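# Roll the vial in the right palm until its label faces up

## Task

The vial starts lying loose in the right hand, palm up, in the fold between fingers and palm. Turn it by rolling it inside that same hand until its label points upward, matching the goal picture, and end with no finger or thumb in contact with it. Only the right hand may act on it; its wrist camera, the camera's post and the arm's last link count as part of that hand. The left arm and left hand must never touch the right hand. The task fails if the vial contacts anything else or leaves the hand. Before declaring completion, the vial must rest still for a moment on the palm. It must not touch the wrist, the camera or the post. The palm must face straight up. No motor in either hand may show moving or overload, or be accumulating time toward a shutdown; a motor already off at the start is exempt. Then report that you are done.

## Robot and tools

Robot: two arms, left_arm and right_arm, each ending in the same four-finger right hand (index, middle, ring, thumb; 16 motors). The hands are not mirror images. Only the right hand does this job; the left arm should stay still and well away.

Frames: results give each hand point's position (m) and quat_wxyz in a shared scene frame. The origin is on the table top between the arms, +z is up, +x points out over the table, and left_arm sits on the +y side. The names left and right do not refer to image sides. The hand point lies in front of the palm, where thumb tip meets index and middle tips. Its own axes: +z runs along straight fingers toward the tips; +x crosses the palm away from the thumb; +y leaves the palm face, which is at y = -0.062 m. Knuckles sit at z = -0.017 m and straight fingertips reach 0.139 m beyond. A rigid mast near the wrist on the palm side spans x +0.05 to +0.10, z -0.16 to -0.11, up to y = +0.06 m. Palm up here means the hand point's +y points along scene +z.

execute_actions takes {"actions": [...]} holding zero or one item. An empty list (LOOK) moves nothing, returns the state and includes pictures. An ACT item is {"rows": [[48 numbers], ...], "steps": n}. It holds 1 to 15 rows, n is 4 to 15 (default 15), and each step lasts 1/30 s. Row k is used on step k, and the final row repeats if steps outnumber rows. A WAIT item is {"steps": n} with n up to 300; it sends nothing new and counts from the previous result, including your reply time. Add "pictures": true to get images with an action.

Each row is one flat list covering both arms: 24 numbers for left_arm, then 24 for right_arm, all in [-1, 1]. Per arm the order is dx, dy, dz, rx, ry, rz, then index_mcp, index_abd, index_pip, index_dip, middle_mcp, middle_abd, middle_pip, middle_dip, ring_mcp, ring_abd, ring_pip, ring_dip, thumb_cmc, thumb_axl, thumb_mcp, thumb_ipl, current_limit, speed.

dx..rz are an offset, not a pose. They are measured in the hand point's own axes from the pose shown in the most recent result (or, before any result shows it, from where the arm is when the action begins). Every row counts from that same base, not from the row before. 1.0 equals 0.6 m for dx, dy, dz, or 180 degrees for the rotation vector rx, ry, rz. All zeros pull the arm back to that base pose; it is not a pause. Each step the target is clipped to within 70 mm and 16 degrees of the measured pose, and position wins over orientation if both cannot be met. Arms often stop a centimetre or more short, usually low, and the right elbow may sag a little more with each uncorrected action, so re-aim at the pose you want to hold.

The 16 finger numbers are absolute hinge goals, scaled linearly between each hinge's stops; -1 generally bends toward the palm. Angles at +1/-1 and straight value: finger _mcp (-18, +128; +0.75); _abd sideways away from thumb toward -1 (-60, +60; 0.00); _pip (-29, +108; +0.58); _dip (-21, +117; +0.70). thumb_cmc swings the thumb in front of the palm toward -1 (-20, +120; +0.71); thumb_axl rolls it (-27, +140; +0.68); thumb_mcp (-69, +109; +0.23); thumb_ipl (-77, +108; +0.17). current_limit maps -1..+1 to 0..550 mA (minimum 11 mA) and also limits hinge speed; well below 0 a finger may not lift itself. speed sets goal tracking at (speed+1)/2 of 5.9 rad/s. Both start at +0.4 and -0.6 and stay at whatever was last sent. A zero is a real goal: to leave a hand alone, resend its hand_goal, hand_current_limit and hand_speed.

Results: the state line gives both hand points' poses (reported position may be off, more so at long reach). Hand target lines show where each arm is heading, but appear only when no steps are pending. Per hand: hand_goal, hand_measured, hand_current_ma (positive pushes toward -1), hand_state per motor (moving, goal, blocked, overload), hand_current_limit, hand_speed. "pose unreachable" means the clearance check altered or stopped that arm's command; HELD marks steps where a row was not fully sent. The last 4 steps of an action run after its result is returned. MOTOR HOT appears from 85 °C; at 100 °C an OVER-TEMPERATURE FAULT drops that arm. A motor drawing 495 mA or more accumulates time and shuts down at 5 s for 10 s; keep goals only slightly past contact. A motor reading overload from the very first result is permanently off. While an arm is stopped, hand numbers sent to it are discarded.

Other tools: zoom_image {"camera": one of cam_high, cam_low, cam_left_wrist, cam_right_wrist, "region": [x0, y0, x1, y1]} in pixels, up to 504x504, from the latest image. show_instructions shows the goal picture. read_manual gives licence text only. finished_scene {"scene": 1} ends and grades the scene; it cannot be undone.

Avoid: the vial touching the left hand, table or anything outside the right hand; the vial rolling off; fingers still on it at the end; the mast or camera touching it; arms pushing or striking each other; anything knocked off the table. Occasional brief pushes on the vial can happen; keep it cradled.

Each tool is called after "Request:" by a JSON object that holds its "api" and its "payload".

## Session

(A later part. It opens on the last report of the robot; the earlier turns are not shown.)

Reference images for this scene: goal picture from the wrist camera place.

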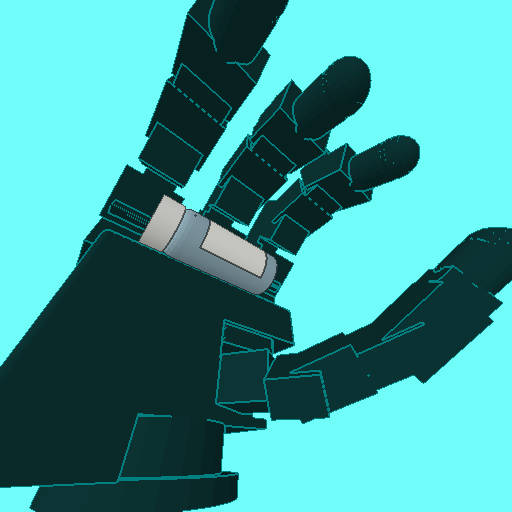

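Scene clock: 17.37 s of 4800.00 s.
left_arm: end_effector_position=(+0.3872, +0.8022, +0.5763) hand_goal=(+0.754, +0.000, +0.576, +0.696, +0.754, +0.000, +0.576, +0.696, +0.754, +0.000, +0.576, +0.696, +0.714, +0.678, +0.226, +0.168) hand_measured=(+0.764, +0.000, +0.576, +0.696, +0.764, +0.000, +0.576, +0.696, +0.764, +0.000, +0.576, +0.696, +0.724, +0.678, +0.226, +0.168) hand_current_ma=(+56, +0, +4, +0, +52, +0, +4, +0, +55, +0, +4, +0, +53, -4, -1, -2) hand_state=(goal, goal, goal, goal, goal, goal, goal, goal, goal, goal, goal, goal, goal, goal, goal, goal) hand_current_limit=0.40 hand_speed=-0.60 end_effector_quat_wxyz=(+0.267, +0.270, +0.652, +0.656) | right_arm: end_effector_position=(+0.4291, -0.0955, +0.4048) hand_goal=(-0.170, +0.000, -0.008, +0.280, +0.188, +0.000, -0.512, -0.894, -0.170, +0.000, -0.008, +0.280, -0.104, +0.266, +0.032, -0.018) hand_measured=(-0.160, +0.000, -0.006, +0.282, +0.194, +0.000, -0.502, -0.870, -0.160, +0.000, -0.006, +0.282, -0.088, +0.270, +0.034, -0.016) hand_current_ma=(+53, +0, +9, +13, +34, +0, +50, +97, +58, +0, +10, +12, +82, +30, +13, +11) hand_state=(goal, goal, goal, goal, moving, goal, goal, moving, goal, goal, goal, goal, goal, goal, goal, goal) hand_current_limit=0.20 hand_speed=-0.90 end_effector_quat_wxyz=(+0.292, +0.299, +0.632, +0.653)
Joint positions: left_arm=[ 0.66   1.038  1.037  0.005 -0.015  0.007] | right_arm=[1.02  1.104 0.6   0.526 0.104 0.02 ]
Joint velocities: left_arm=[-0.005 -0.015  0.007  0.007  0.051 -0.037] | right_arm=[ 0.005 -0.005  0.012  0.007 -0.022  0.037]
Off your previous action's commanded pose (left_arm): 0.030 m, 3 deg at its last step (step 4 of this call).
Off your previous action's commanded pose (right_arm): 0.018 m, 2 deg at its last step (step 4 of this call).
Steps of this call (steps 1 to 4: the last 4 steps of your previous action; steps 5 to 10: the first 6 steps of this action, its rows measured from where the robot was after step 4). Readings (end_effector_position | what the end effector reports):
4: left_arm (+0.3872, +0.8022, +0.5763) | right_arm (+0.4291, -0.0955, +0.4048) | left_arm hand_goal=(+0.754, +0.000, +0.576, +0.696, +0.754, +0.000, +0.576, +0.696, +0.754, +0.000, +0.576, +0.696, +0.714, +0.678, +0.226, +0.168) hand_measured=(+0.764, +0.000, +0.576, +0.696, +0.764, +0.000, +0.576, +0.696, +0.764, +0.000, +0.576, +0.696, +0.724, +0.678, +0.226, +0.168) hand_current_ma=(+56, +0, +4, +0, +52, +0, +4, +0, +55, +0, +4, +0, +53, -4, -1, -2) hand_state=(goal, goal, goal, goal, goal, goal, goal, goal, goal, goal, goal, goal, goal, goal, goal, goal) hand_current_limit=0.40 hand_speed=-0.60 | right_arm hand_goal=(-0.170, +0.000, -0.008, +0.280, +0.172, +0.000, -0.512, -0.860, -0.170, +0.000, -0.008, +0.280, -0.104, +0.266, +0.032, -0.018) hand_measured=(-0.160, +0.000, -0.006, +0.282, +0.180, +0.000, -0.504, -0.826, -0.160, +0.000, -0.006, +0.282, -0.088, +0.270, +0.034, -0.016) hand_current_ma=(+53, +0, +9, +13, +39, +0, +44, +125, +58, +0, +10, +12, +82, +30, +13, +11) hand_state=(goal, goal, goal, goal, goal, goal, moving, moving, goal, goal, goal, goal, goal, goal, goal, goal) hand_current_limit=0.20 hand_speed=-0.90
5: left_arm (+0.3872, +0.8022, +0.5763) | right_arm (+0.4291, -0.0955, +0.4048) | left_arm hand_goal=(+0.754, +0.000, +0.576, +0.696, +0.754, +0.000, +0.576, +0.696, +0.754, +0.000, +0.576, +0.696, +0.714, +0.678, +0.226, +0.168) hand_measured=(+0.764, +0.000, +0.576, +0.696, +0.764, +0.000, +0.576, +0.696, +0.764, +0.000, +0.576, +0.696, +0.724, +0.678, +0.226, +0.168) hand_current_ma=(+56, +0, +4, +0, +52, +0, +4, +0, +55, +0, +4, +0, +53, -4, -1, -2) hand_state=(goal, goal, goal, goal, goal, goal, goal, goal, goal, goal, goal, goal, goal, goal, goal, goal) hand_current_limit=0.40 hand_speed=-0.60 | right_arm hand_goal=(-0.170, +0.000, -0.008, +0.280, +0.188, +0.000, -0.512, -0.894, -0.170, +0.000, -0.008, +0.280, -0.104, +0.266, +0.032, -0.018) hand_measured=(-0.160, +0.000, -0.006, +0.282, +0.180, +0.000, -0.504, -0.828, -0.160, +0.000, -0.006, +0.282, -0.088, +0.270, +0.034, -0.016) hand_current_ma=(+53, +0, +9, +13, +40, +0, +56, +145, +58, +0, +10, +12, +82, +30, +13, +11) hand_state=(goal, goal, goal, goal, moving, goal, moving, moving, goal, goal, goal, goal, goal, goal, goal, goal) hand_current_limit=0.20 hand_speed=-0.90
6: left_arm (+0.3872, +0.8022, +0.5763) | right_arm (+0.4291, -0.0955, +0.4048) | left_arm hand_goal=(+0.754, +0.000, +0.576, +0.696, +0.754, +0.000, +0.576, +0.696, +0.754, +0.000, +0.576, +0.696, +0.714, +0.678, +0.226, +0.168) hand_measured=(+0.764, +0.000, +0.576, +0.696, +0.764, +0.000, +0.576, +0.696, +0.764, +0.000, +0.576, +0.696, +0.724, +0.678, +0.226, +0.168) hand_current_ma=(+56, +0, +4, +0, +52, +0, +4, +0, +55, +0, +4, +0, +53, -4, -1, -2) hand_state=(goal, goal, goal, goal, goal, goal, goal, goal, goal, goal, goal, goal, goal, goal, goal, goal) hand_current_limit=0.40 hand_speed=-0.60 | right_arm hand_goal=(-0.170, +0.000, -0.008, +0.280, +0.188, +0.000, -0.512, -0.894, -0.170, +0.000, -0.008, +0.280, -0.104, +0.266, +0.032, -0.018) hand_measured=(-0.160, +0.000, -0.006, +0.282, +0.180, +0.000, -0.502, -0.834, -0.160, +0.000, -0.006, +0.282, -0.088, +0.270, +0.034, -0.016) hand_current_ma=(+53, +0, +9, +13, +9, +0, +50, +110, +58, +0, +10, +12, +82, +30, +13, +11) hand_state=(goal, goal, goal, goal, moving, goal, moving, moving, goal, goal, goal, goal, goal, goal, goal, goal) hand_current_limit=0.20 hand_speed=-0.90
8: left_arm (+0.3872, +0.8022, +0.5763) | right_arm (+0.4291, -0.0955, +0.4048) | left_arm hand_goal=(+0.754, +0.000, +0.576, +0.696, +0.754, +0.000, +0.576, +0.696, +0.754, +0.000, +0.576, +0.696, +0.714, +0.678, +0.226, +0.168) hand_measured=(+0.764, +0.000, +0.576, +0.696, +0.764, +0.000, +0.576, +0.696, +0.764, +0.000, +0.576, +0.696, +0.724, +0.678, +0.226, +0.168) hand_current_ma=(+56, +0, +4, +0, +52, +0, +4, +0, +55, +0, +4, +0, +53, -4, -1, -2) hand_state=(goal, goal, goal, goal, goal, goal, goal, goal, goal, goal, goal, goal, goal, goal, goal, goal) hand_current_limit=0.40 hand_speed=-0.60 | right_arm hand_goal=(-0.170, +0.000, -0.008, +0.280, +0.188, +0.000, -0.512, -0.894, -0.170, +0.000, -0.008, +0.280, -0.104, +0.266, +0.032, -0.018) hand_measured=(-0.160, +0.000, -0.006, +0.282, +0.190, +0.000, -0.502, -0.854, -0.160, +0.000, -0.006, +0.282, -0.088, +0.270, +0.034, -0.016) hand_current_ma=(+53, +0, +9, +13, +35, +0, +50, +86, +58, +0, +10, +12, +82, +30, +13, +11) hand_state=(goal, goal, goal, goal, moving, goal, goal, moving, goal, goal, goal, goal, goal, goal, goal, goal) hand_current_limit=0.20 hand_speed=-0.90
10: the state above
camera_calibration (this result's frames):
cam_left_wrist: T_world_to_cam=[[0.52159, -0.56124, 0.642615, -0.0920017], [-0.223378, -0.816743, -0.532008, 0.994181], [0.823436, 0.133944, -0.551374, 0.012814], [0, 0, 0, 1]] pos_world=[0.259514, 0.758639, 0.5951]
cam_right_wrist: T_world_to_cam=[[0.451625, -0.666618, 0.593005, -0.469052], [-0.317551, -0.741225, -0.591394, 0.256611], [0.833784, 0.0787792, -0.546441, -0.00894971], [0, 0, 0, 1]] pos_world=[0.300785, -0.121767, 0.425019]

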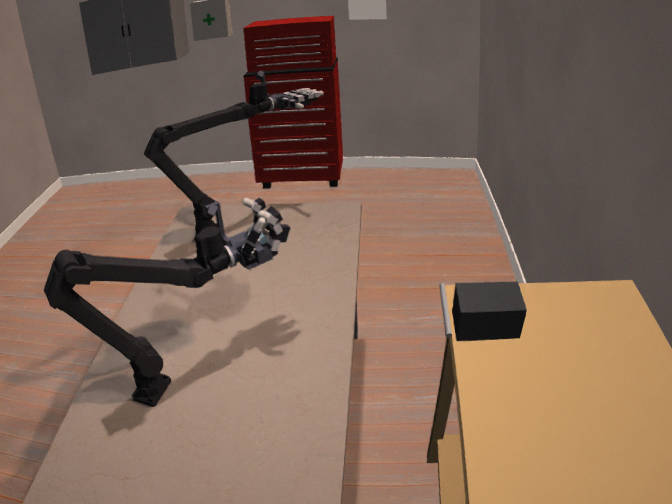

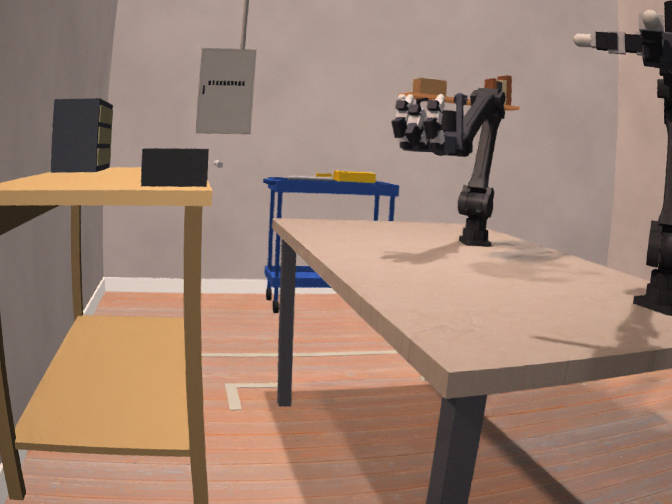

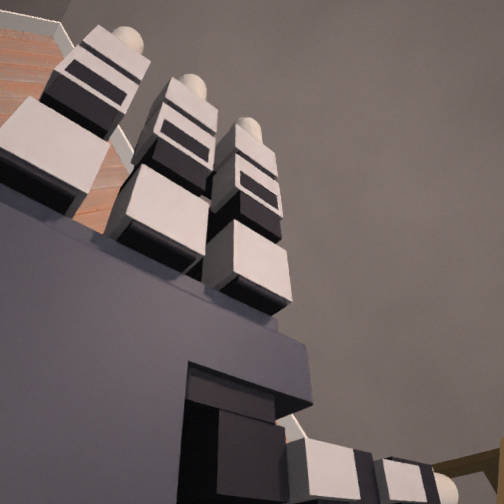

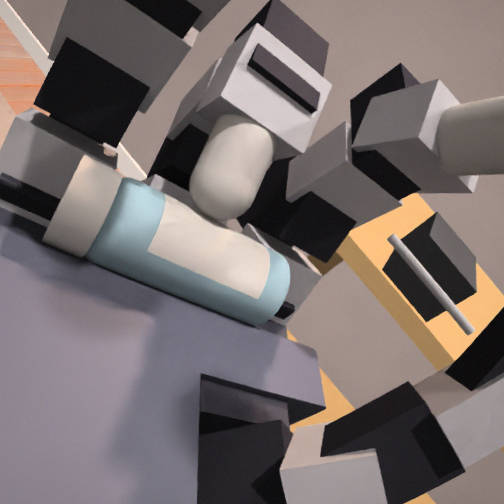

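Request:
{"api": "execute_actions", "payload": {"actions": [{"rows": [[0.0003,0.0478,-0.0121,-0.0166,0,0,0.754,0,0.576,0.696,0.754,0,0.576,0.696,0.754,0,0.576,0.696,0.714,0.678,0.226,0.168,0.4,-0.6,0.001,0.0303,0.0034,-0.0107,0.0003,0.0015,-0.12,0,-0.008,0.28,0.2,0,-0.15,-0.87,-0.12,0,-0.008,0.28,-0.104,0.266,0.032,-0.018,0.6,-0.4],[0.0003,0.0478,-0.0121,-0.0166,0,0,0.754,0,0.576,0.696,0.754,0,0.576,0.696,0.754,0,0.576,0.696,0.714,0.678,0.226,0.168,0.4,-0.6,0.001,0.0303,0.0034,-0.0107,0.0003,0.0015,0.08,0,-0.008,0.28,0.2,0,-0.15,-0.5,0.08,0,-0.008,0.28,-0.104,0.266,0.032,-0.018,0.6,-0.4],[0.0003,0.0478,-0.0121,-0.0166,0,0,0.754,0,0.576,0.696,0.754,0,0.576,0.696,0.754,0,0.576,0.696,0.714,0.678,0.226,0.168,0.4,-0.6,0.001,0.0303,0.0034,-0.0107,0.0003,0.0015,0.08,0,-0.008,0.28,0.2,0,-0.15,-0.5,0.08,0,-0.008,0.28,-0.104,0.266,0.032,-0.018,0.6,-0.4],[0.0003,0.0478,-0.0121,-0.0166,0,0,0.754,0,0.576,0.696,0.754,0,0.576,0.696,0.754,0,0.576,0.696,0.714,0.678,0.226,0.168,0.4,-0.6,0.001,0.0303,0.0034,-0.0107,0.0003,0.0015,0.08,0,-0.008,0.28,0.2,0,-0.15,-0.5,0.08,0,-0.008,0.28,-0.104,0.266,0.032,-0.018,0.6,-0.4],[0.0003,0.0478,-0.0121,-0.0166,0,0,0.754,0,0.576,0.696,0.754,0,0.576,0.696,0.754,0,0.576,0.696,0.714,0.678,0.226,0.168,0.4,-0.6,0.001,0.0303,0.0034,-0.0107,0.0003,0.0015,0.08,0,-0.008,0.28,0.2,0,-0.15,-0.5,0.08,0,-0.008,0.28,-0.104,0.266,0.032,-0.018,0.6,-0.4],[0.0003,0.0478,-0.0121,-0.0166,0,0,0.754,0,0.576,0.696,0.754,0,0.576,0.696,0.754,0,0.576,0.696,0.714,0.678,0.226,0.168,0.4,-0.6,0.001,0.0303,0.0034,-0.0107,0.0003,0.0015,0.08,0,-0.008,0.28,0.12,0,-0.15,-0.5,0.08,0,-0.008,0.28,-0.104,0.266,0.032,-0.018,0.6,-0.4]], "steps": 10}]}}

Request:
{"api": "execute_actions", "payload": {"actions": [{"steps": 12}], "pictures": true}}

Request:
{"api": "zoom_image", "payload": {"camera": "cam_right_wrist", "region": [0, 60, 400, 360]}}

Scene clock: 18.47 s of 4800.00 s.
left_arm: end_effector_position=(+0.3872, +0.8022, +0.5763) hand_goal=(+0.754, +0.000, +0.576, +0.696, +0.754, +0.000, +0.576, +0.696, +0.754, +0.000, +0.576, +0.696, +0.714, +0.678, +0.226, +0.168) hand_measured=(+0.764, +0.000, +0.576, +0.696, +0.764, +0.000, +0.576, +0.696, +0.764, +0.000, +0.576, +0.696, +0.724, +0.678, +0.226, +0.168) hand_current_ma=(+56, +0, +4, +0, +52, +0, +4, +0, +55, +0, +4, +0, +53, -4, -1, -2) hand_state=(goal, goal, goal, goal, goal, goal, goal, goal, goal, goal, goal, goal, goal, goal, goal, goal) hand_current_limit=0.40 hand_speed=-0.60 end_effector_quat_wxyz=(+0.267, +0.270, +0.652, +0.656) | right_arm: end_effector_position=(+0.4291, -0.0955, +0.4048) hand_goal=(+0.080, +0.000, -0.008, +0.280, +0.120, +0.000, -0.150, -0.500, +0.080, +0.000, -0.008, +0.280, -0.104, +0.266, +0.032, -0.018) hand_measured=(-0.012, +0.000, -0.006, +0.282, +0.204, +0.000, -0.354, -0.758, -0.012, +0.000, -0.006, +0.282, -0.088, +0.270, +0.034, -0.016) hand_current_ma=(-33, +0, +7, +12, +23, +0, -67, -83, -39, +0, +7, +11, +82, +30, +13, +11) hand_state=(moving, goal, goal, goal, moving, goal, moving, moving, moving, goal, goal, goal, goal, goal, goal, goal) hand_current_limit=0.60 hand_speed=-0.40 end_effector_quat_wxyz=(+0.292, +0.299, +0.632, +0.653)
Joint positions: left_arm=[ 0.66   1.038  1.037  0.005 -0.015  0.007] | right_arm=[1.02  1.104 0.6   0.526 0.104 0.02 ]
Joint velocities: left_arm=[-0.005  0.005 -0.027  0.002 -0.022  0.007] | right_arm=[-0.005  0.005 -0.007  0.012  0.037 -0.022]
Off your previous action's commanded pose (left_arm): 0.030 m, 3 deg at its last step (step 4 of this call).
Off your previous action's commanded pose (right_arm): 0.018 m, 2 deg at its last step (step 4 of this call).
Steps of this call (steps 1 to 4: the last 4 steps of your previous action; steps 5 to 27: nothing new was sent; steps 28 to 33: the first 6 steps of this action). Readings (end_effector_position | what the end effector reports):
28: left_arm (+0.3872, +0.8022, +0.5763) | right_arm (+0.4291, -0.0955, +0.4048) | left_arm hand_goal=(+0.754, +0.000, +0.576, +0.696, +0.754, +0.000, +0.576, +0.696, +0.754, +0.000, +0.576, +0.696, +0.714, +0.678, +0.226, +0.168) hand_measured=(+0.764, +0.000, +0.576, +0.696, +0.764, +0.000, +0.576, +0.696, +0.764, +0.000, +0.576, +0.696, +0.724, +0.678, +0.226, +0.168) hand_current_ma=(+56, +0, +4, +0, +52, +0, +4, +0, +55, +0, +4, +0, +53, -4, -1, -2) hand_state=(goal, goal, goal, goal, goal, goal, goal, goal, goal, goal, goal, goal, goal, goal, goal, goal) hand_current_limit=0.40 hand_speed=-0.60 | right_arm hand_goal=(-0.120, +0.000, -0.008, +0.280, +0.200, +0.000, -0.150, -0.870, -0.120, +0.000, -0.008, +0.280, -0.104, +0.266, +0.032, -0.018) hand_measured=(-0.160, +0.000, -0.006, +0.282, +0.194, +0.000, -0.502, -0.874, -0.160, +0.000, -0.006, +0.282, -0.088, +0.270, +0.034, -0.016) hand_current_ma=(+53, +0, +9, +13, +33, +0, +50, +104, +58, +0, +10, +12, +82, +30, +13, +11) hand_state=(moving, goal, goal, goal, moving, goal, moving, moving, moving, goal, goal, goal, goal, goal, goal, goal) hand_current_limit=0.60 hand_speed=-0.40
29: left_arm (+0.3872, +0.8022, +0.5763) | right_arm (+0.4291, -0.0955, +0.4048) | left_arm hand_goal=(+0.754, +0.000, +0.576, +0.696, +0.754, +0.000, +0.576, +0.696, +0.754, +0.000, +0.576, +0.696, +0.714, +0.678, +0.226, +0.168) hand_measured=(+0.764, +0.000, +0.576, +0.696, +0.764, +0.000, +0.576, +0.696, +0.764, +0.000, +0.576, +0.696, +0.724, +0.678, +0.226, +0.168) hand_current_ma=(+56, +0, +4, +0, +52, +0, +4, +0, +55, +0, +4, +0, +53, -4, -1, -2) hand_state=(goal, goal, goal, goal, goal, goal, goal, goal, goal, goal, goal, goal, goal, goal, goal, goal) hand_current_limit=0.40 hand_speed=-0.60 | right_arm hand_goal=(+0.080, +0.000, -0.008, +0.280, +0.200, +0.000, -0.150, -0.500, +0.080, +0.000, -0.008, +0.280, -0.104, +0.266, +0.032, -0.018) hand_measured=(-0.158, +0.000, -0.006, +0.282, +0.194, +0.000, -0.498, -0.874, -0.158, +0.000, -0.006, +0.282, -0.088, +0.270, +0.034, -0.016) hand_current_ma=(-111, +0, +5, +12, -5, +0, -90, -13, -112, +0, +6, +11, +82, +30, +13, +11) hand_state=(moving, goal, goal, goal, moving, goal, moving, moving, moving, goal, goal, goal, goal, goal, goal, goal) hand_current_limit=0.60 hand_speed=-0.40
31: left_arm (+0.3872, +0.8022, +0.5763) | right_arm (+0.4291, -0.0955, +0.4048) | left_arm hand_goal=(+0.754, +0.000, +0.576, +0.696, +0.754, +0.000, +0.576, +0.696, +0.754, +0.000, +0.576, +0.696, +0.714, +0.678, +0.226, +0.168) hand_measured=(+0.764, +0.000, +0.576, +0.696, +0.764, +0.000, +0.576, +0.696, +0.764, +0.000, +0.576, +0.696, +0.724, +0.678, +0.226, +0.168) hand_current_ma=(+56, +0, +4, +0, +52, +0, +4, +0, +55, +0, +4, +0, +53, -4, -1, -2) hand_state=(goal, goal, goal, goal, goal, goal, goal, goal, goal, goal, goal, goal, goal, goal, goal, goal) hand_current_limit=0.40 hand_speed=-0.60 | right_arm hand_goal=(+0.080, +0.000, -0.008, +0.280, +0.200, +0.000, -0.150, -0.500, +0.080, +0.000, -0.008, +0.280, -0.104, +0.266, +0.032, -0.018) hand_measured=(-0.094, +0.000, -0.006, +0.282, +0.202, +0.000, -0.436, -0.838, -0.096, +0.000, -0.006, +0.282, -0.088, +0.270, +0.034, -0.016) hand_current_ma=(-36, +0, +7, +12, +25, +0, -65, -90, -43, +0, +7, +11, +82, +30, +13, +11) hand_state=(moving, goal, goal, goal, moving, goal, moving, moving, moving, goal, goal, goal, goal, goal, goal, goal) hand_current_limit=0.60 hand_speed=-0.40
33: the state above

Scene clock: 18.87 s of 4800.00 s.
left_arm: end_effector_position=(+0.3872, +0.8022, +0.5763) hand_goal=(+0.754, +0.000, +0.576, +0.696, +0.754, +0.000, +0.576, +0.696, +0.754, +0.000, +0.576, +0.696, +0.714, +0.678, +0.226, +0.168) hand_measured=(+0.764, +0.000, +0.576, +0.696, +0.764, +0.000, +0.576, +0.696, +0.764, +0.000, +0.576, +0.696, +0.724, +0.678, +0.226, +0.168) hand_current_ma=(+56, +0, +4, +0, +52, +0, +4, +0, +55, +0, +4, +0, +53, -4, -1, -2) hand_state=(goal, goal, goal, goal, goal, goal, goal, goal, goal, goal, goal, goal, goal, goal, goal, goal) hand_current_limit=0.40 hand_speed=-0.60 end_effector_quat_wxyz=(+0.267, +0.270, +0.652, +0.656) | right_arm: end_effector_position=(+0.4291, -0.0955, +0.4048) hand_goal=(+0.080, +0.000, -0.008, +0.280, +0.120, +0.000, -0.150, -0.500, +0.080, +0.000, -0.008, +0.280, -0.104, +0.266, +0.032, -0.018) hand_measured=(+0.084, +0.000, -0.006, +0.282, +0.136, +0.000, -0.154, -0.504, +0.084, +0.000, -0.006, +0.282, -0.088, +0.270, +0.034, -0.016) hand_current_ma=(+24, +0, +7, +12, +84, +0, -20, -22, +26, +0, +7, +11, +82, +30, +13, +11) hand_state=(goal, goal, goal, goal, goal, goal, goal, goal, goal, goal, goal, goal, goal, goal, goal, goal) hand_current_limit=0.60 hand_speed=-0.40 end_effector_quat_wxyz=(+0.292, +0.299, +0.632, +0.653)
Joint positions: left_arm=[ 0.66   1.038  1.037  0.005 -0.015  0.007] | right_arm=[1.02  1.104 0.6   0.526 0.104 0.02 ]
Joint velocities: left_arm=[ 0.005 -0.005  0.012 -0.012 -0.037 -0.066] | right_arm=[-0.005 -0.015 -0.007  0.027 -0.007 -0.007]
Hand target (left_arm): +0.381, +0.797, +0.604; +0.273, +0.263, +0.635, +0.673
Hand target (right_arm): +0.430, -0.095, +0.423; +0.295, +0.296, +0.620, +0.664
Off the commanded pose (left_arm): 0.030 m, 3 deg.
Off the commanded pose (right_arm): 0.018 m, 2 deg.
Kept back: nothing.
Steps of this call (steps 1 to 4: the last 4 steps of your previous action; steps 5 to 12: nothing new was sent). Readings (end_effector_position | what the end effector reports):
1: left_arm (+0.3872, +0.8022, +0.5763) | right_arm (+0.4291, -0.0955, +0.4048) | left_arm hand_goal=(+0.754, +0.000, +0.576, +0.696, +0.754, +0.000, +0.576, +0.696, +0.754, +0.000, +0.576, +0.696, +0.714, +0.678, +0.226, +0.168) hand_measured=(+0.764, +0.000, +0.576, +0.696, +0.764, +0.000, +0.576, +0.696, +0.764, +0.000, +0.576, +0.696, +0.724, +0.678, +0.226, +0.168) hand_current_ma=(+56, +0, +4, +0, +52, +0, +4, +0, +55, +0, +4, +0, +53, -4, -1, -2) hand_state=(goal, goal, goal, goal, goal, goal, goal, goal, goal, goal, goal, goal, goal, goal, goal, goal) hand_current_limit=0.40 hand_speed=-0.60 | right_arm hand_goal=(+0.080, +0.000, -0.008, +0.280, +0.120, +0.000, -0.150, -0.500, +0.080, +0.000, -0.008, +0.280, -0.104, +0.266, +0.032, -0.018) hand_measured=(+0.030, +0.000, -0.006, +0.282, +0.202, +0.000, -0.312, -0.716, +0.030, +0.000, -0.006, +0.282, -0.088, +0.270, +0.034, -0.016) hand_current_ma=(-13, +0, +7, +12, +200, +0, -76, -77, -15, +0, +7, +11, +82, +30, +13, +11) hand_state=(moving, goal, goal, goal, moving, goal, moving, moving, moving, goal, goal, goal, goal, goal, goal, goal) hand_current_limit=0.60 hand_speed=-0.40
2: left_arm (+0.3872, +0.8022, +0.5763) | right_arm (+0.4291, -0.0955, +0.4048) | left_arm hand_goal=(+0.754, +0.000, +0.576, +0.696, +0.754, +0.000, +0.576, +0.696, +0.754, +0.000, +0.576, +0.696, +0.714, +0.678, +0.226, +0.168) hand_measured=(+0.764, +0.000, +0.576, +0.696, +0.764, +0.000, +0.576, +0.696, +0.764, +0.000, +0.576, +0.696, +0.724, +0.678, +0.226, +0.168) hand_current_ma=(+56, +0, +4, +0, +52, +0, +4, +0, +55, +0, +4, +0, +53, -4, -1, -2) hand_state=(goal, goal, goal, goal, goal, goal, goal, goal, goal, goal, goal, goal, goal, goal, goal, goal) hand_current_limit=0.40 hand_speed=-0.60 | right_arm hand_goal=(+0.080, +0.000, -0.008, +0.280, +0.120, +0.000, -0.150, -0.500, +0.080, +0.000, -0.008, +0.280, -0.104, +0.266, +0.032, -0.018) hand_measured=(+0.066, +0.000, -0.006, +0.282, +0.180, +0.000, -0.270, -0.674, +0.064, +0.000, -0.006, +0.282, -0.088, +0.270, +0.034, -0.016) hand_current_ma=(+78, +0, +7, +12, +147, +0, -67, -81, +80, +0, +7, +11, +82, +30, +13, +11) hand_state=(moving, goal, goal, goal, moving, goal, moving, moving, moving, goal, goal, goal, goal, goal, goal, goal) hand_current_limit=0.60 hand_speed=-0.40
4: left_arm (+0.3872, +0.8022, +0.5763) | right_arm (+0.4291, -0.0955, +0.4048) | left_arm hand_goal=(+0.754, +0.000, +0.576, +0.696, +0.754, +0.000, +0.576, +0.696, +0.754, +0.000, +0.576, +0.696, +0.714, +0.678, +0.226, +0.168) hand_measured=(+0.764, +0.000, +0.576, +0.696, +0.764, +0.000, +0.576, +0.696, +0.764, +0.000, +0.576, +0.696, +0.724, +0.678, +0.226, +0.168) hand_current_ma=(+56, +0, +4, +0, +52, +0, +4, +0, +55, +0, +4, +0, +53, -4, -1, -2) hand_state=(goal, goal, goal, goal, goal, goal, goal, goal, goal, goal, goal, goal, goal, goal, goal, goal) hand_current_limit=0.40 hand_speed=-0.60 | right_arm hand_goal=(+0.080, +0.000, -0.008, +0.280, +0.120, +0.000, -0.150, -0.500, +0.080, +0.000, -0.008, +0.280, -0.104, +0.266, +0.032, -0.018) hand_measured=(+0.084, +0.000, -0.006, +0.282, +0.140, +0.000, -0.188, -0.590, +0.084, +0.000, -0.006, +0.282, -0.088, +0.270, +0.034, -0.016) hand_current_ma=(+30, +0, +7, +12, +63, +0, -3, -80, +33, +0, +7, +11, +82, +30, +13, +11) hand_state=(moving, goal, goal, goal, moving, goal, moving, moving, moving, goal, goal, goal, goal, goal, goal, goal) hand_current_limit=0.60 hand_speed=-0.40
8: left_arm (+0.3872, +0.8022, +0.5763) | right_arm (+0.4291, -0.0955, +0.4048) | left_arm hand_goal=(+0.754, +0.000, +0.576, +0.696, +0.754, +0.000, +0.576, +0.696, +0.754, +0.000, +0.576, +0.696, +0.714, +0.678, +0.226, +0.168) hand_measured=(+0.764, +0.000, +0.576, +0.696, +0.764, +0.000, +0.576, +0.696, +0.764, +0.000, +0.576, +0.696, +0.724, +0.678, +0.226, +0.168) hand_current_ma=(+56, +0, +4, +0, +52, +0, +4, +0, +55, +0, +4, +0, +53, -4, -1, -2) hand_state=(goal, goal, goal, goal, goal, goal, goal, goal, goal, goal, goal, goal, goal, goal, goal, goal) hand_current_limit=0.40 hand_speed=-0.60 | right_arm hand_goal=(+0.080, +0.000, -0.008, +0.280, +0.120, +0.000, -0.150, -0.500, +0.080, +0.000, -0.008, +0.280, -0.104, +0.266, +0.032, -0.018) hand_measured=(+0.084, +0.000, -0.006, +0.282, +0.136, +0.000, -0.154, -0.506, +0.084, +0.000, -0.006, +0.282, -0.088, +0.270, +0.034, -0.016) hand_current_ma=(+24, +0, +7, +12, +84, +0, -19, -18, +26, +0, +7, +11, +82, +30, +13, +11) hand_state=(goal, goal, goal, goal, goal, goal, goal, moving, goal, goal, goal, goal, goal, goal, goal, goal) hand_current_limit=0.60 hand_speed=-0.40
12: the state above
camera_calibration (this result's frames):
cam_left_wrist: T_world_to_cam=[[0.52159, -0.56124, 0.642615, -0.0920017], [-0.223378, -0.816743, -0.532008, 0.994181], [0.823436, 0.133944, -0.551374, 0.012814], [0, 0, 0, 1]] pos_world=[0.259514, 0.758639, 0.5951]
cam_right_wrist: T_world_to_cam=[[0.451625, -0.666618, 0.593005, -0.469052], [-0.317551, -0.741225, -0.591394, 0.256611], [0.833784, 0.0787792, -0.546441, -0.00894971], [0, 0, 0, 1]] pos_world=[0.300785, -0.121767, 0.425019]

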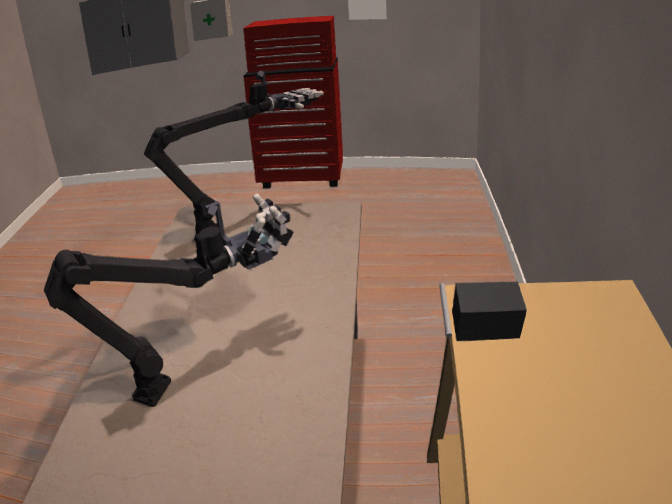

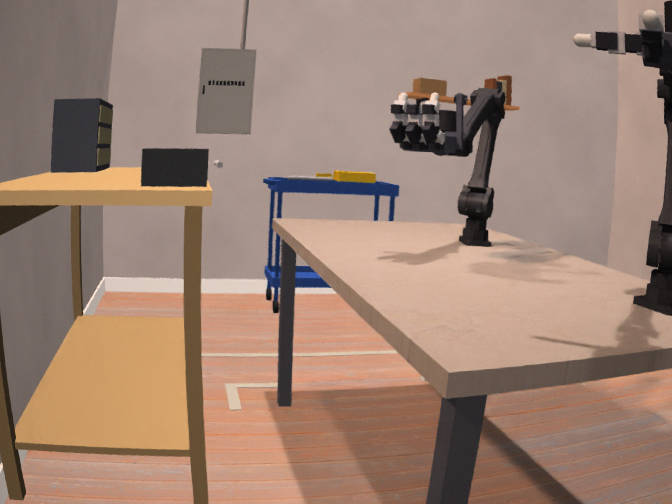

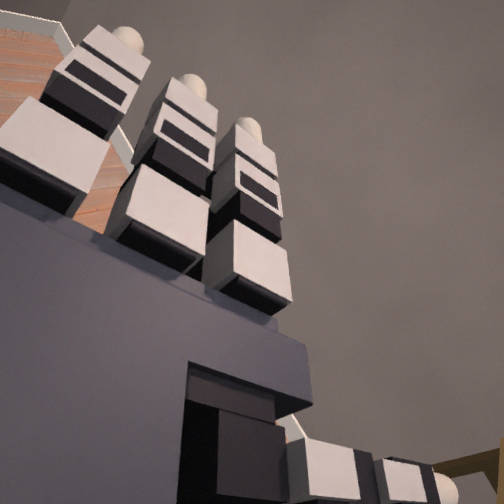

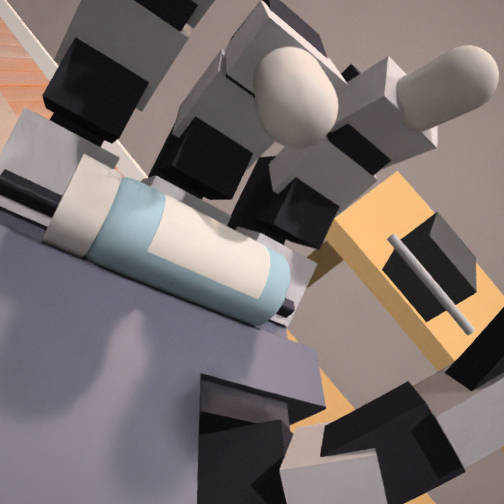

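Region (0, 60, 400, 360) of cam_right_wrist's 504x504 image, scaled by 1.260, with more detail than that image has; it fills the top 378 rows of this view, and the rest is white.

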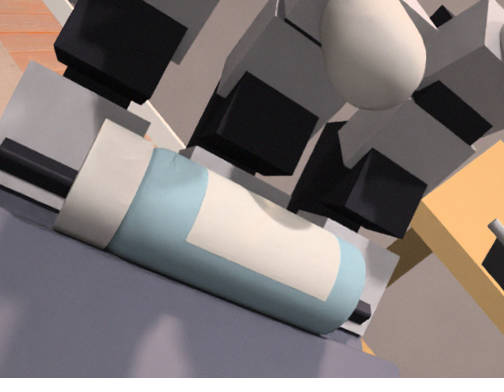

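Request:
{"api": "execute_actions", "payload": {"actions": [{"steps": 45}], "pictures": true}}

Scene clock: 20.37 s of 4800.00 s.
left_arm: end_effector_position=(+0.3872, +0.8022, +0.5763) hand_goal=(+0.754, +0.000, +0.576, +0.696, +0.754, +0.000, +0.576, +0.696, +0.754, +0.000, +0.576, +0.696, +0.714, +0.678, +0.226, +0.168) hand_measured=(+0.764, +0.000, +0.576, +0.696, +0.764, +0.000, +0.576, +0.696, +0.764, +0.000, +0.576, +0.696, +0.724, +0.678, +0.226, +0.168) hand_current_ma=(+56, +0, +4, +0, +52, +0, +4, +0, +55, +0, +4, +0, +53, -4, -1, -2) hand_state=(goal, goal, goal, goal, goal, goal, goal, goal, goal, goal, goal, goal, goal, goal, goal, goal) hand_current_limit=0.40 hand_speed=-0.60 end_effector_quat_wxyz=(+0.267, +0.270, +0.652, +0.656) | right_arm: end_effector_position=(+0.4291, -0.0955, +0.4048) hand_goal=(+0.080, +0.000, -0.008, +0.280, +0.120, +0.000, -0.150, -0.500, +0.080, +0.000, -0.008, +0.280, -0.104, +0.266, +0.032, -0.018) hand_measured=(+0.084, +0.000, -0.006, +0.282, +0.136, +0.000, -0.154, -0.504, +0.084, +0.000, -0.006, +0.282, -0.088, +0.270, +0.034, -0.016) hand_current_ma=(+24, +0, +7, +12, +84, +0, -20, -22, +26, +0, +7, +11, +82, +30, +13, +11) hand_state=(goal, goal, goal, goal, goal, goal, goal, goal, goal, goal, goal, goal, goal, goal, goal, goal) hand_current_limit=0.60 hand_speed=-0.40 end_effector_quat_wxyz=(+0.292, +0.299, +0.632, +0.653)
Joint positions: left_arm=[ 0.66   1.038  1.037  0.005 -0.015  0.007] | right_arm=[1.02  1.104 0.6   0.526 0.104 0.02 ]
Joint velocities: left_arm=[ 0.005 -0.005 -0.017  0.017 -0.007 -0.037] | right_arm=[-0.015 -0.005 -0.012  0.002 -0.022  0.022]
Hand target (left_arm): +0.381, +0.797, +0.604; +0.273, +0.263, +0.635, +0.673
Hand target (right_arm): +0.430, -0.095, +0.423; +0.295, +0.296, +0.620, +0.664
Off the commanded pose (left_arm): 0.030 m, 3 deg.
Off the commanded pose (right_arm): 0.018 m, 2 deg.
Kept back: nothing.
Steps of this call (steps 1 to 45: nothing new was sent). Readings (end_effector_position | what the end effector reports):
1: left_arm (+0.3872, +0.8022, +0.5763) | right_arm (+0.4291, -0.0955, +0.4048) | left_arm hand_goal=(+0.754, +0.000, +0.576, +0.696, +0.754, +0.000, +0.576, +0.696, +0.754, +0.000, +0.576, +0.696, +0.714, +0.678, +0.226, +0.168) hand_measured=(+0.764, +0.000, +0.576, +0.696, +0.764, +0.000, +0.576, +0.696, +0.764, +0.000, +0.576, +0.696, +0.724, +0.678, +0.226, +0.168) hand_current_ma=(+56, +0, +4, +0, +52, +0, +4, +0, +55, +0, +4, +0, +53, -4, -1, -2) hand_state=(goal, goal, goal, goal, goal, goal, goal, goal, goal, goal, goal, goal, goal, goal, goal, goal) hand_current_limit=0.40 hand_speed=-0.60 | right_arm hand_goal=(+0.080, +0.000, -0.008, +0.280, +0.120, +0.000, -0.150, -0.500, +0.080, +0.000, -0.008, +0.280, -0.104, +0.266, +0.032, -0.018) hand_measured=(+0.084, +0.000, -0.006, +0.282, +0.136, +0.000, -0.154, -0.504, +0.084, +0.000, -0.006, +0.282, -0.088, +0.270, +0.034, -0.016) hand_current_ma=(+24, +0, +7, +12, +84, +0, -20, -22, +26, +0, +7, +11, +82, +30, +13, +11) hand_state=(goal, goal, goal, goal, goal, goal, goal, goal, goal, goal, goal, goal, goal, goal, goal, goal) hand_current_limit=0.60 hand_speed=-0.40
2: left_arm (+0.3872, +0.8022, +0.5763) | right_arm (+0.4291, -0.0955, +0.4048) | left_arm hand_goal=(+0.754, +0.000, +0.576, +0.696, +0.754, +0.000, +0.576, +0.696, +0.754, +0.000, +0.576, +0.696, +0.714, +0.678, +0.226, +0.168) hand_measured=(+0.764, +0.000, +0.576, +0.696, +0.764, +0.000, +0.576, +0.696, +0.764, +0.000, +0.576, +0.696, +0.724, +0.678, +0.226, +0.168) hand_current_ma=(+56, +0, +4, +0, +52, +0, +4, +0, +55, +0, +4, +0, +53, -4, -1, -2) hand_state=(goal, goal, goal, goal, goal, goal, goal, goal, goal, goal, goal, goal, goal, goal, goal, goal) hand_current_limit=0.40 hand_speed=-0.60 | right_arm hand_goal=(+0.080, +0.000, -0.008, +0.280, +0.120, +0.000, -0.150, -0.500, +0.080, +0.000, -0.008, +0.280, -0.104, +0.266, +0.032, -0.018) hand_measured=(+0.084, +0.000, -0.006, +0.282, +0.136, +0.000, -0.154, -0.504, +0.084, +0.000, -0.006, +0.282, -0.088, +0.270, +0.034, -0.016) hand_current_ma=(+24, +0, +7, +12, +84, +0, -20, -22, +26, +0, +7, +11, +82, +30, +13, +11) hand_state=(goal, goal, goal, goal, goal, goal, goal, goal, goal, goal, goal, goal, goal, goal, goal, goal) hand_current_limit=0.60 hand_speed=-0.40
4: left_arm (+0.3872, +0.8022, +0.5763) | right_arm (+0.4291, -0.0955, +0.4048) | left_arm hand_goal=(+0.754, +0.000, +0.576, +0.696, +0.754, +0.000, +0.576, +0.696, +0.754, +0.000, +0.576, +0.696, +0.714, +0.678, +0.226, +0.168) hand_measured=(+0.764, +0.000, +0.576, +0.696, +0.764, +0.000, +0.576, +0.696, +0.764, +0.000, +0.576, +0.696, +0.724, +0.678, +0.226, +0.168) hand_current_ma=(+56, +0, +4, +0, +52, +0, +4, +0, +55, +0, +4, +0, +53, -4, -1, -2) hand_state=(goal, goal, goal, goal, goal, goal, goal, goal, goal, goal, goal, goal, goal, goal, goal, goal) hand_current_limit=0.40 hand_speed=-0.60 | right_arm hand_goal=(+0.080, +0.000, -0.008, +0.280, +0.120, +0.000, -0.150, -0.500, +0.080, +0.000, -0.008, +0.280, -0.104, +0.266, +0.032, -0.018) hand_measured=(+0.084, +0.000, -0.006, +0.282, +0.136, +0.000, -0.154, -0.504, +0.084, +0.000, -0.006, +0.282, -0.088, +0.270, +0.034, -0.016) hand_current_ma=(+24, +0, +7, +12, +84, +0, -20, -22, +26, +0, +7, +11, +82, +30, +13, +11) hand_state=(goal, goal, goal, goal, goal, goal, goal, goal, goal, goal, goal, goal, goal, goal, goal, goal) hand_current_limit=0.60 hand_speed=-0.40
8: left_arm (+0.3872, +0.8022, +0.5763) | right_arm (+0.4291, -0.0955, +0.4048) | left_arm hand_goal=(+0.754, +0.000, +0.576, +0.696, +0.754, +0.000, +0.576, +0.696, +0.754, +0.000, +0.576, +0.696, +0.714, +0.678, +0.226, +0.168) hand_measured=(+0.764, +0.000, +0.576, +0.696, +0.764, +0.000, +0.576, +0.696, +0.764, +0.000, +0.576, +0.696, +0.724, +0.678, +0.226, +0.168) hand_current_ma=(+56, +0, +4, +0, +52, +0, +4, +0, +55, +0, +4, +0, +53, -4, -1, -2) hand_state=(goal, goal, goal, goal, goal, goal, goal, goal, goal, goal, goal, goal, goal, goal, goal, goal) hand_current_limit=0.40 hand_speed=-0.60 | right_arm hand_goal=(+0.080, +0.000, -0.008, +0.280, +0.120, +0.000, -0.150, -0.500, +0.080, +0.000, -0.008, +0.280, -0.104, +0.266, +0.032, -0.018) hand_measured=(+0.084, +0.000, -0.006, +0.282, +0.136, +0.000, -0.154, -0.504, +0.084, +0.000, -0.006, +0.282, -0.088, +0.270, +0.034, -0.016) hand_current_ma=(+24, +0, +7, +12, +84, +0, -20, -22, +26, +0, +7, +11, +82, +30, +13, +11) hand_state=(goal, goal, goal, goal, goal, goal, goal, goal, goal, goal, goal, goal, goal, goal, goal, goal) hand_current_limit=0.60 hand_speed=-0.40
45: the state above
camera_calibration (this result's frames):
cam_left_wrist: T_world_to_cam=[[0.52159, -0.56124, 0.642615, -0.0920017], [-0.223378, -0.816743, -0.532008, 0.994181], [0.823436, 0.133944, -0.551374, 0.012814], [0, 0, 0, 1]] pos_world=[0.259514, 0.758639, 0.5951]
cam_right_wrist: T_world_to_cam=[[0.451625, -0.666618, 0.593005, -0.469052], [-0.317551, -0.741225, -0.591394, 0.256611], [0.833784, 0.0787792, -0.546441, -0.00894971], [0, 0, 0, 1]] pos_world=[0.300785, -0.121767, 0.425019]

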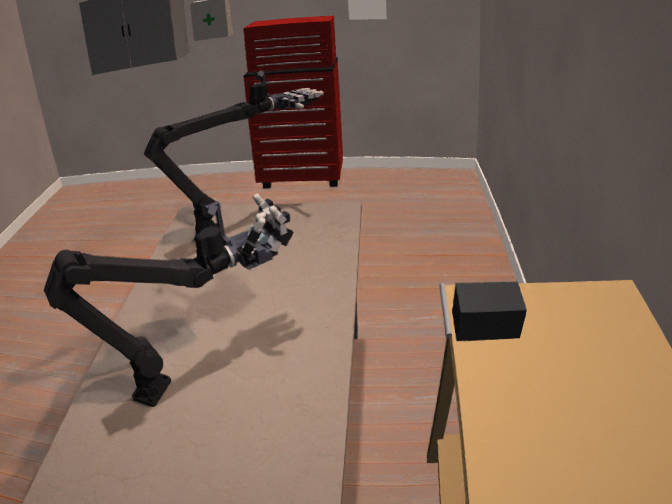

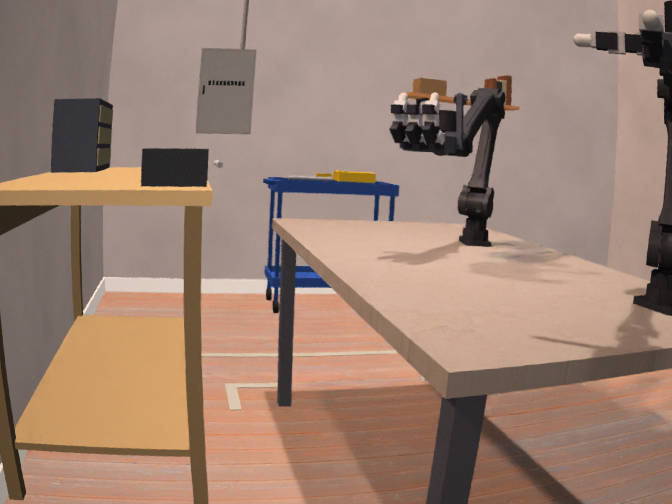

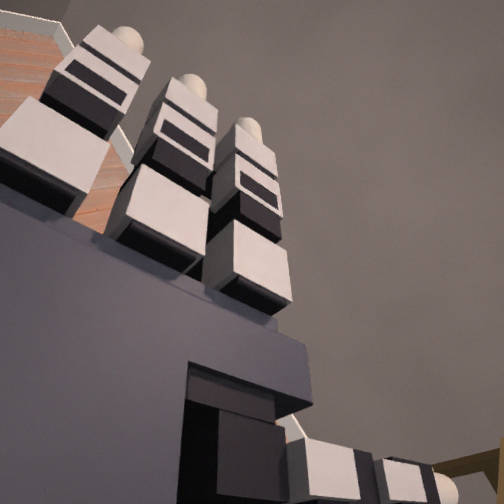

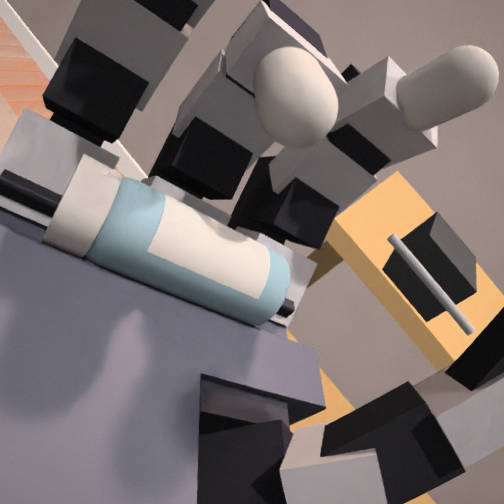

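Request:
{"api": "finished_scene", "payload": {"scene": 2}}

The scene is finished: the task was done.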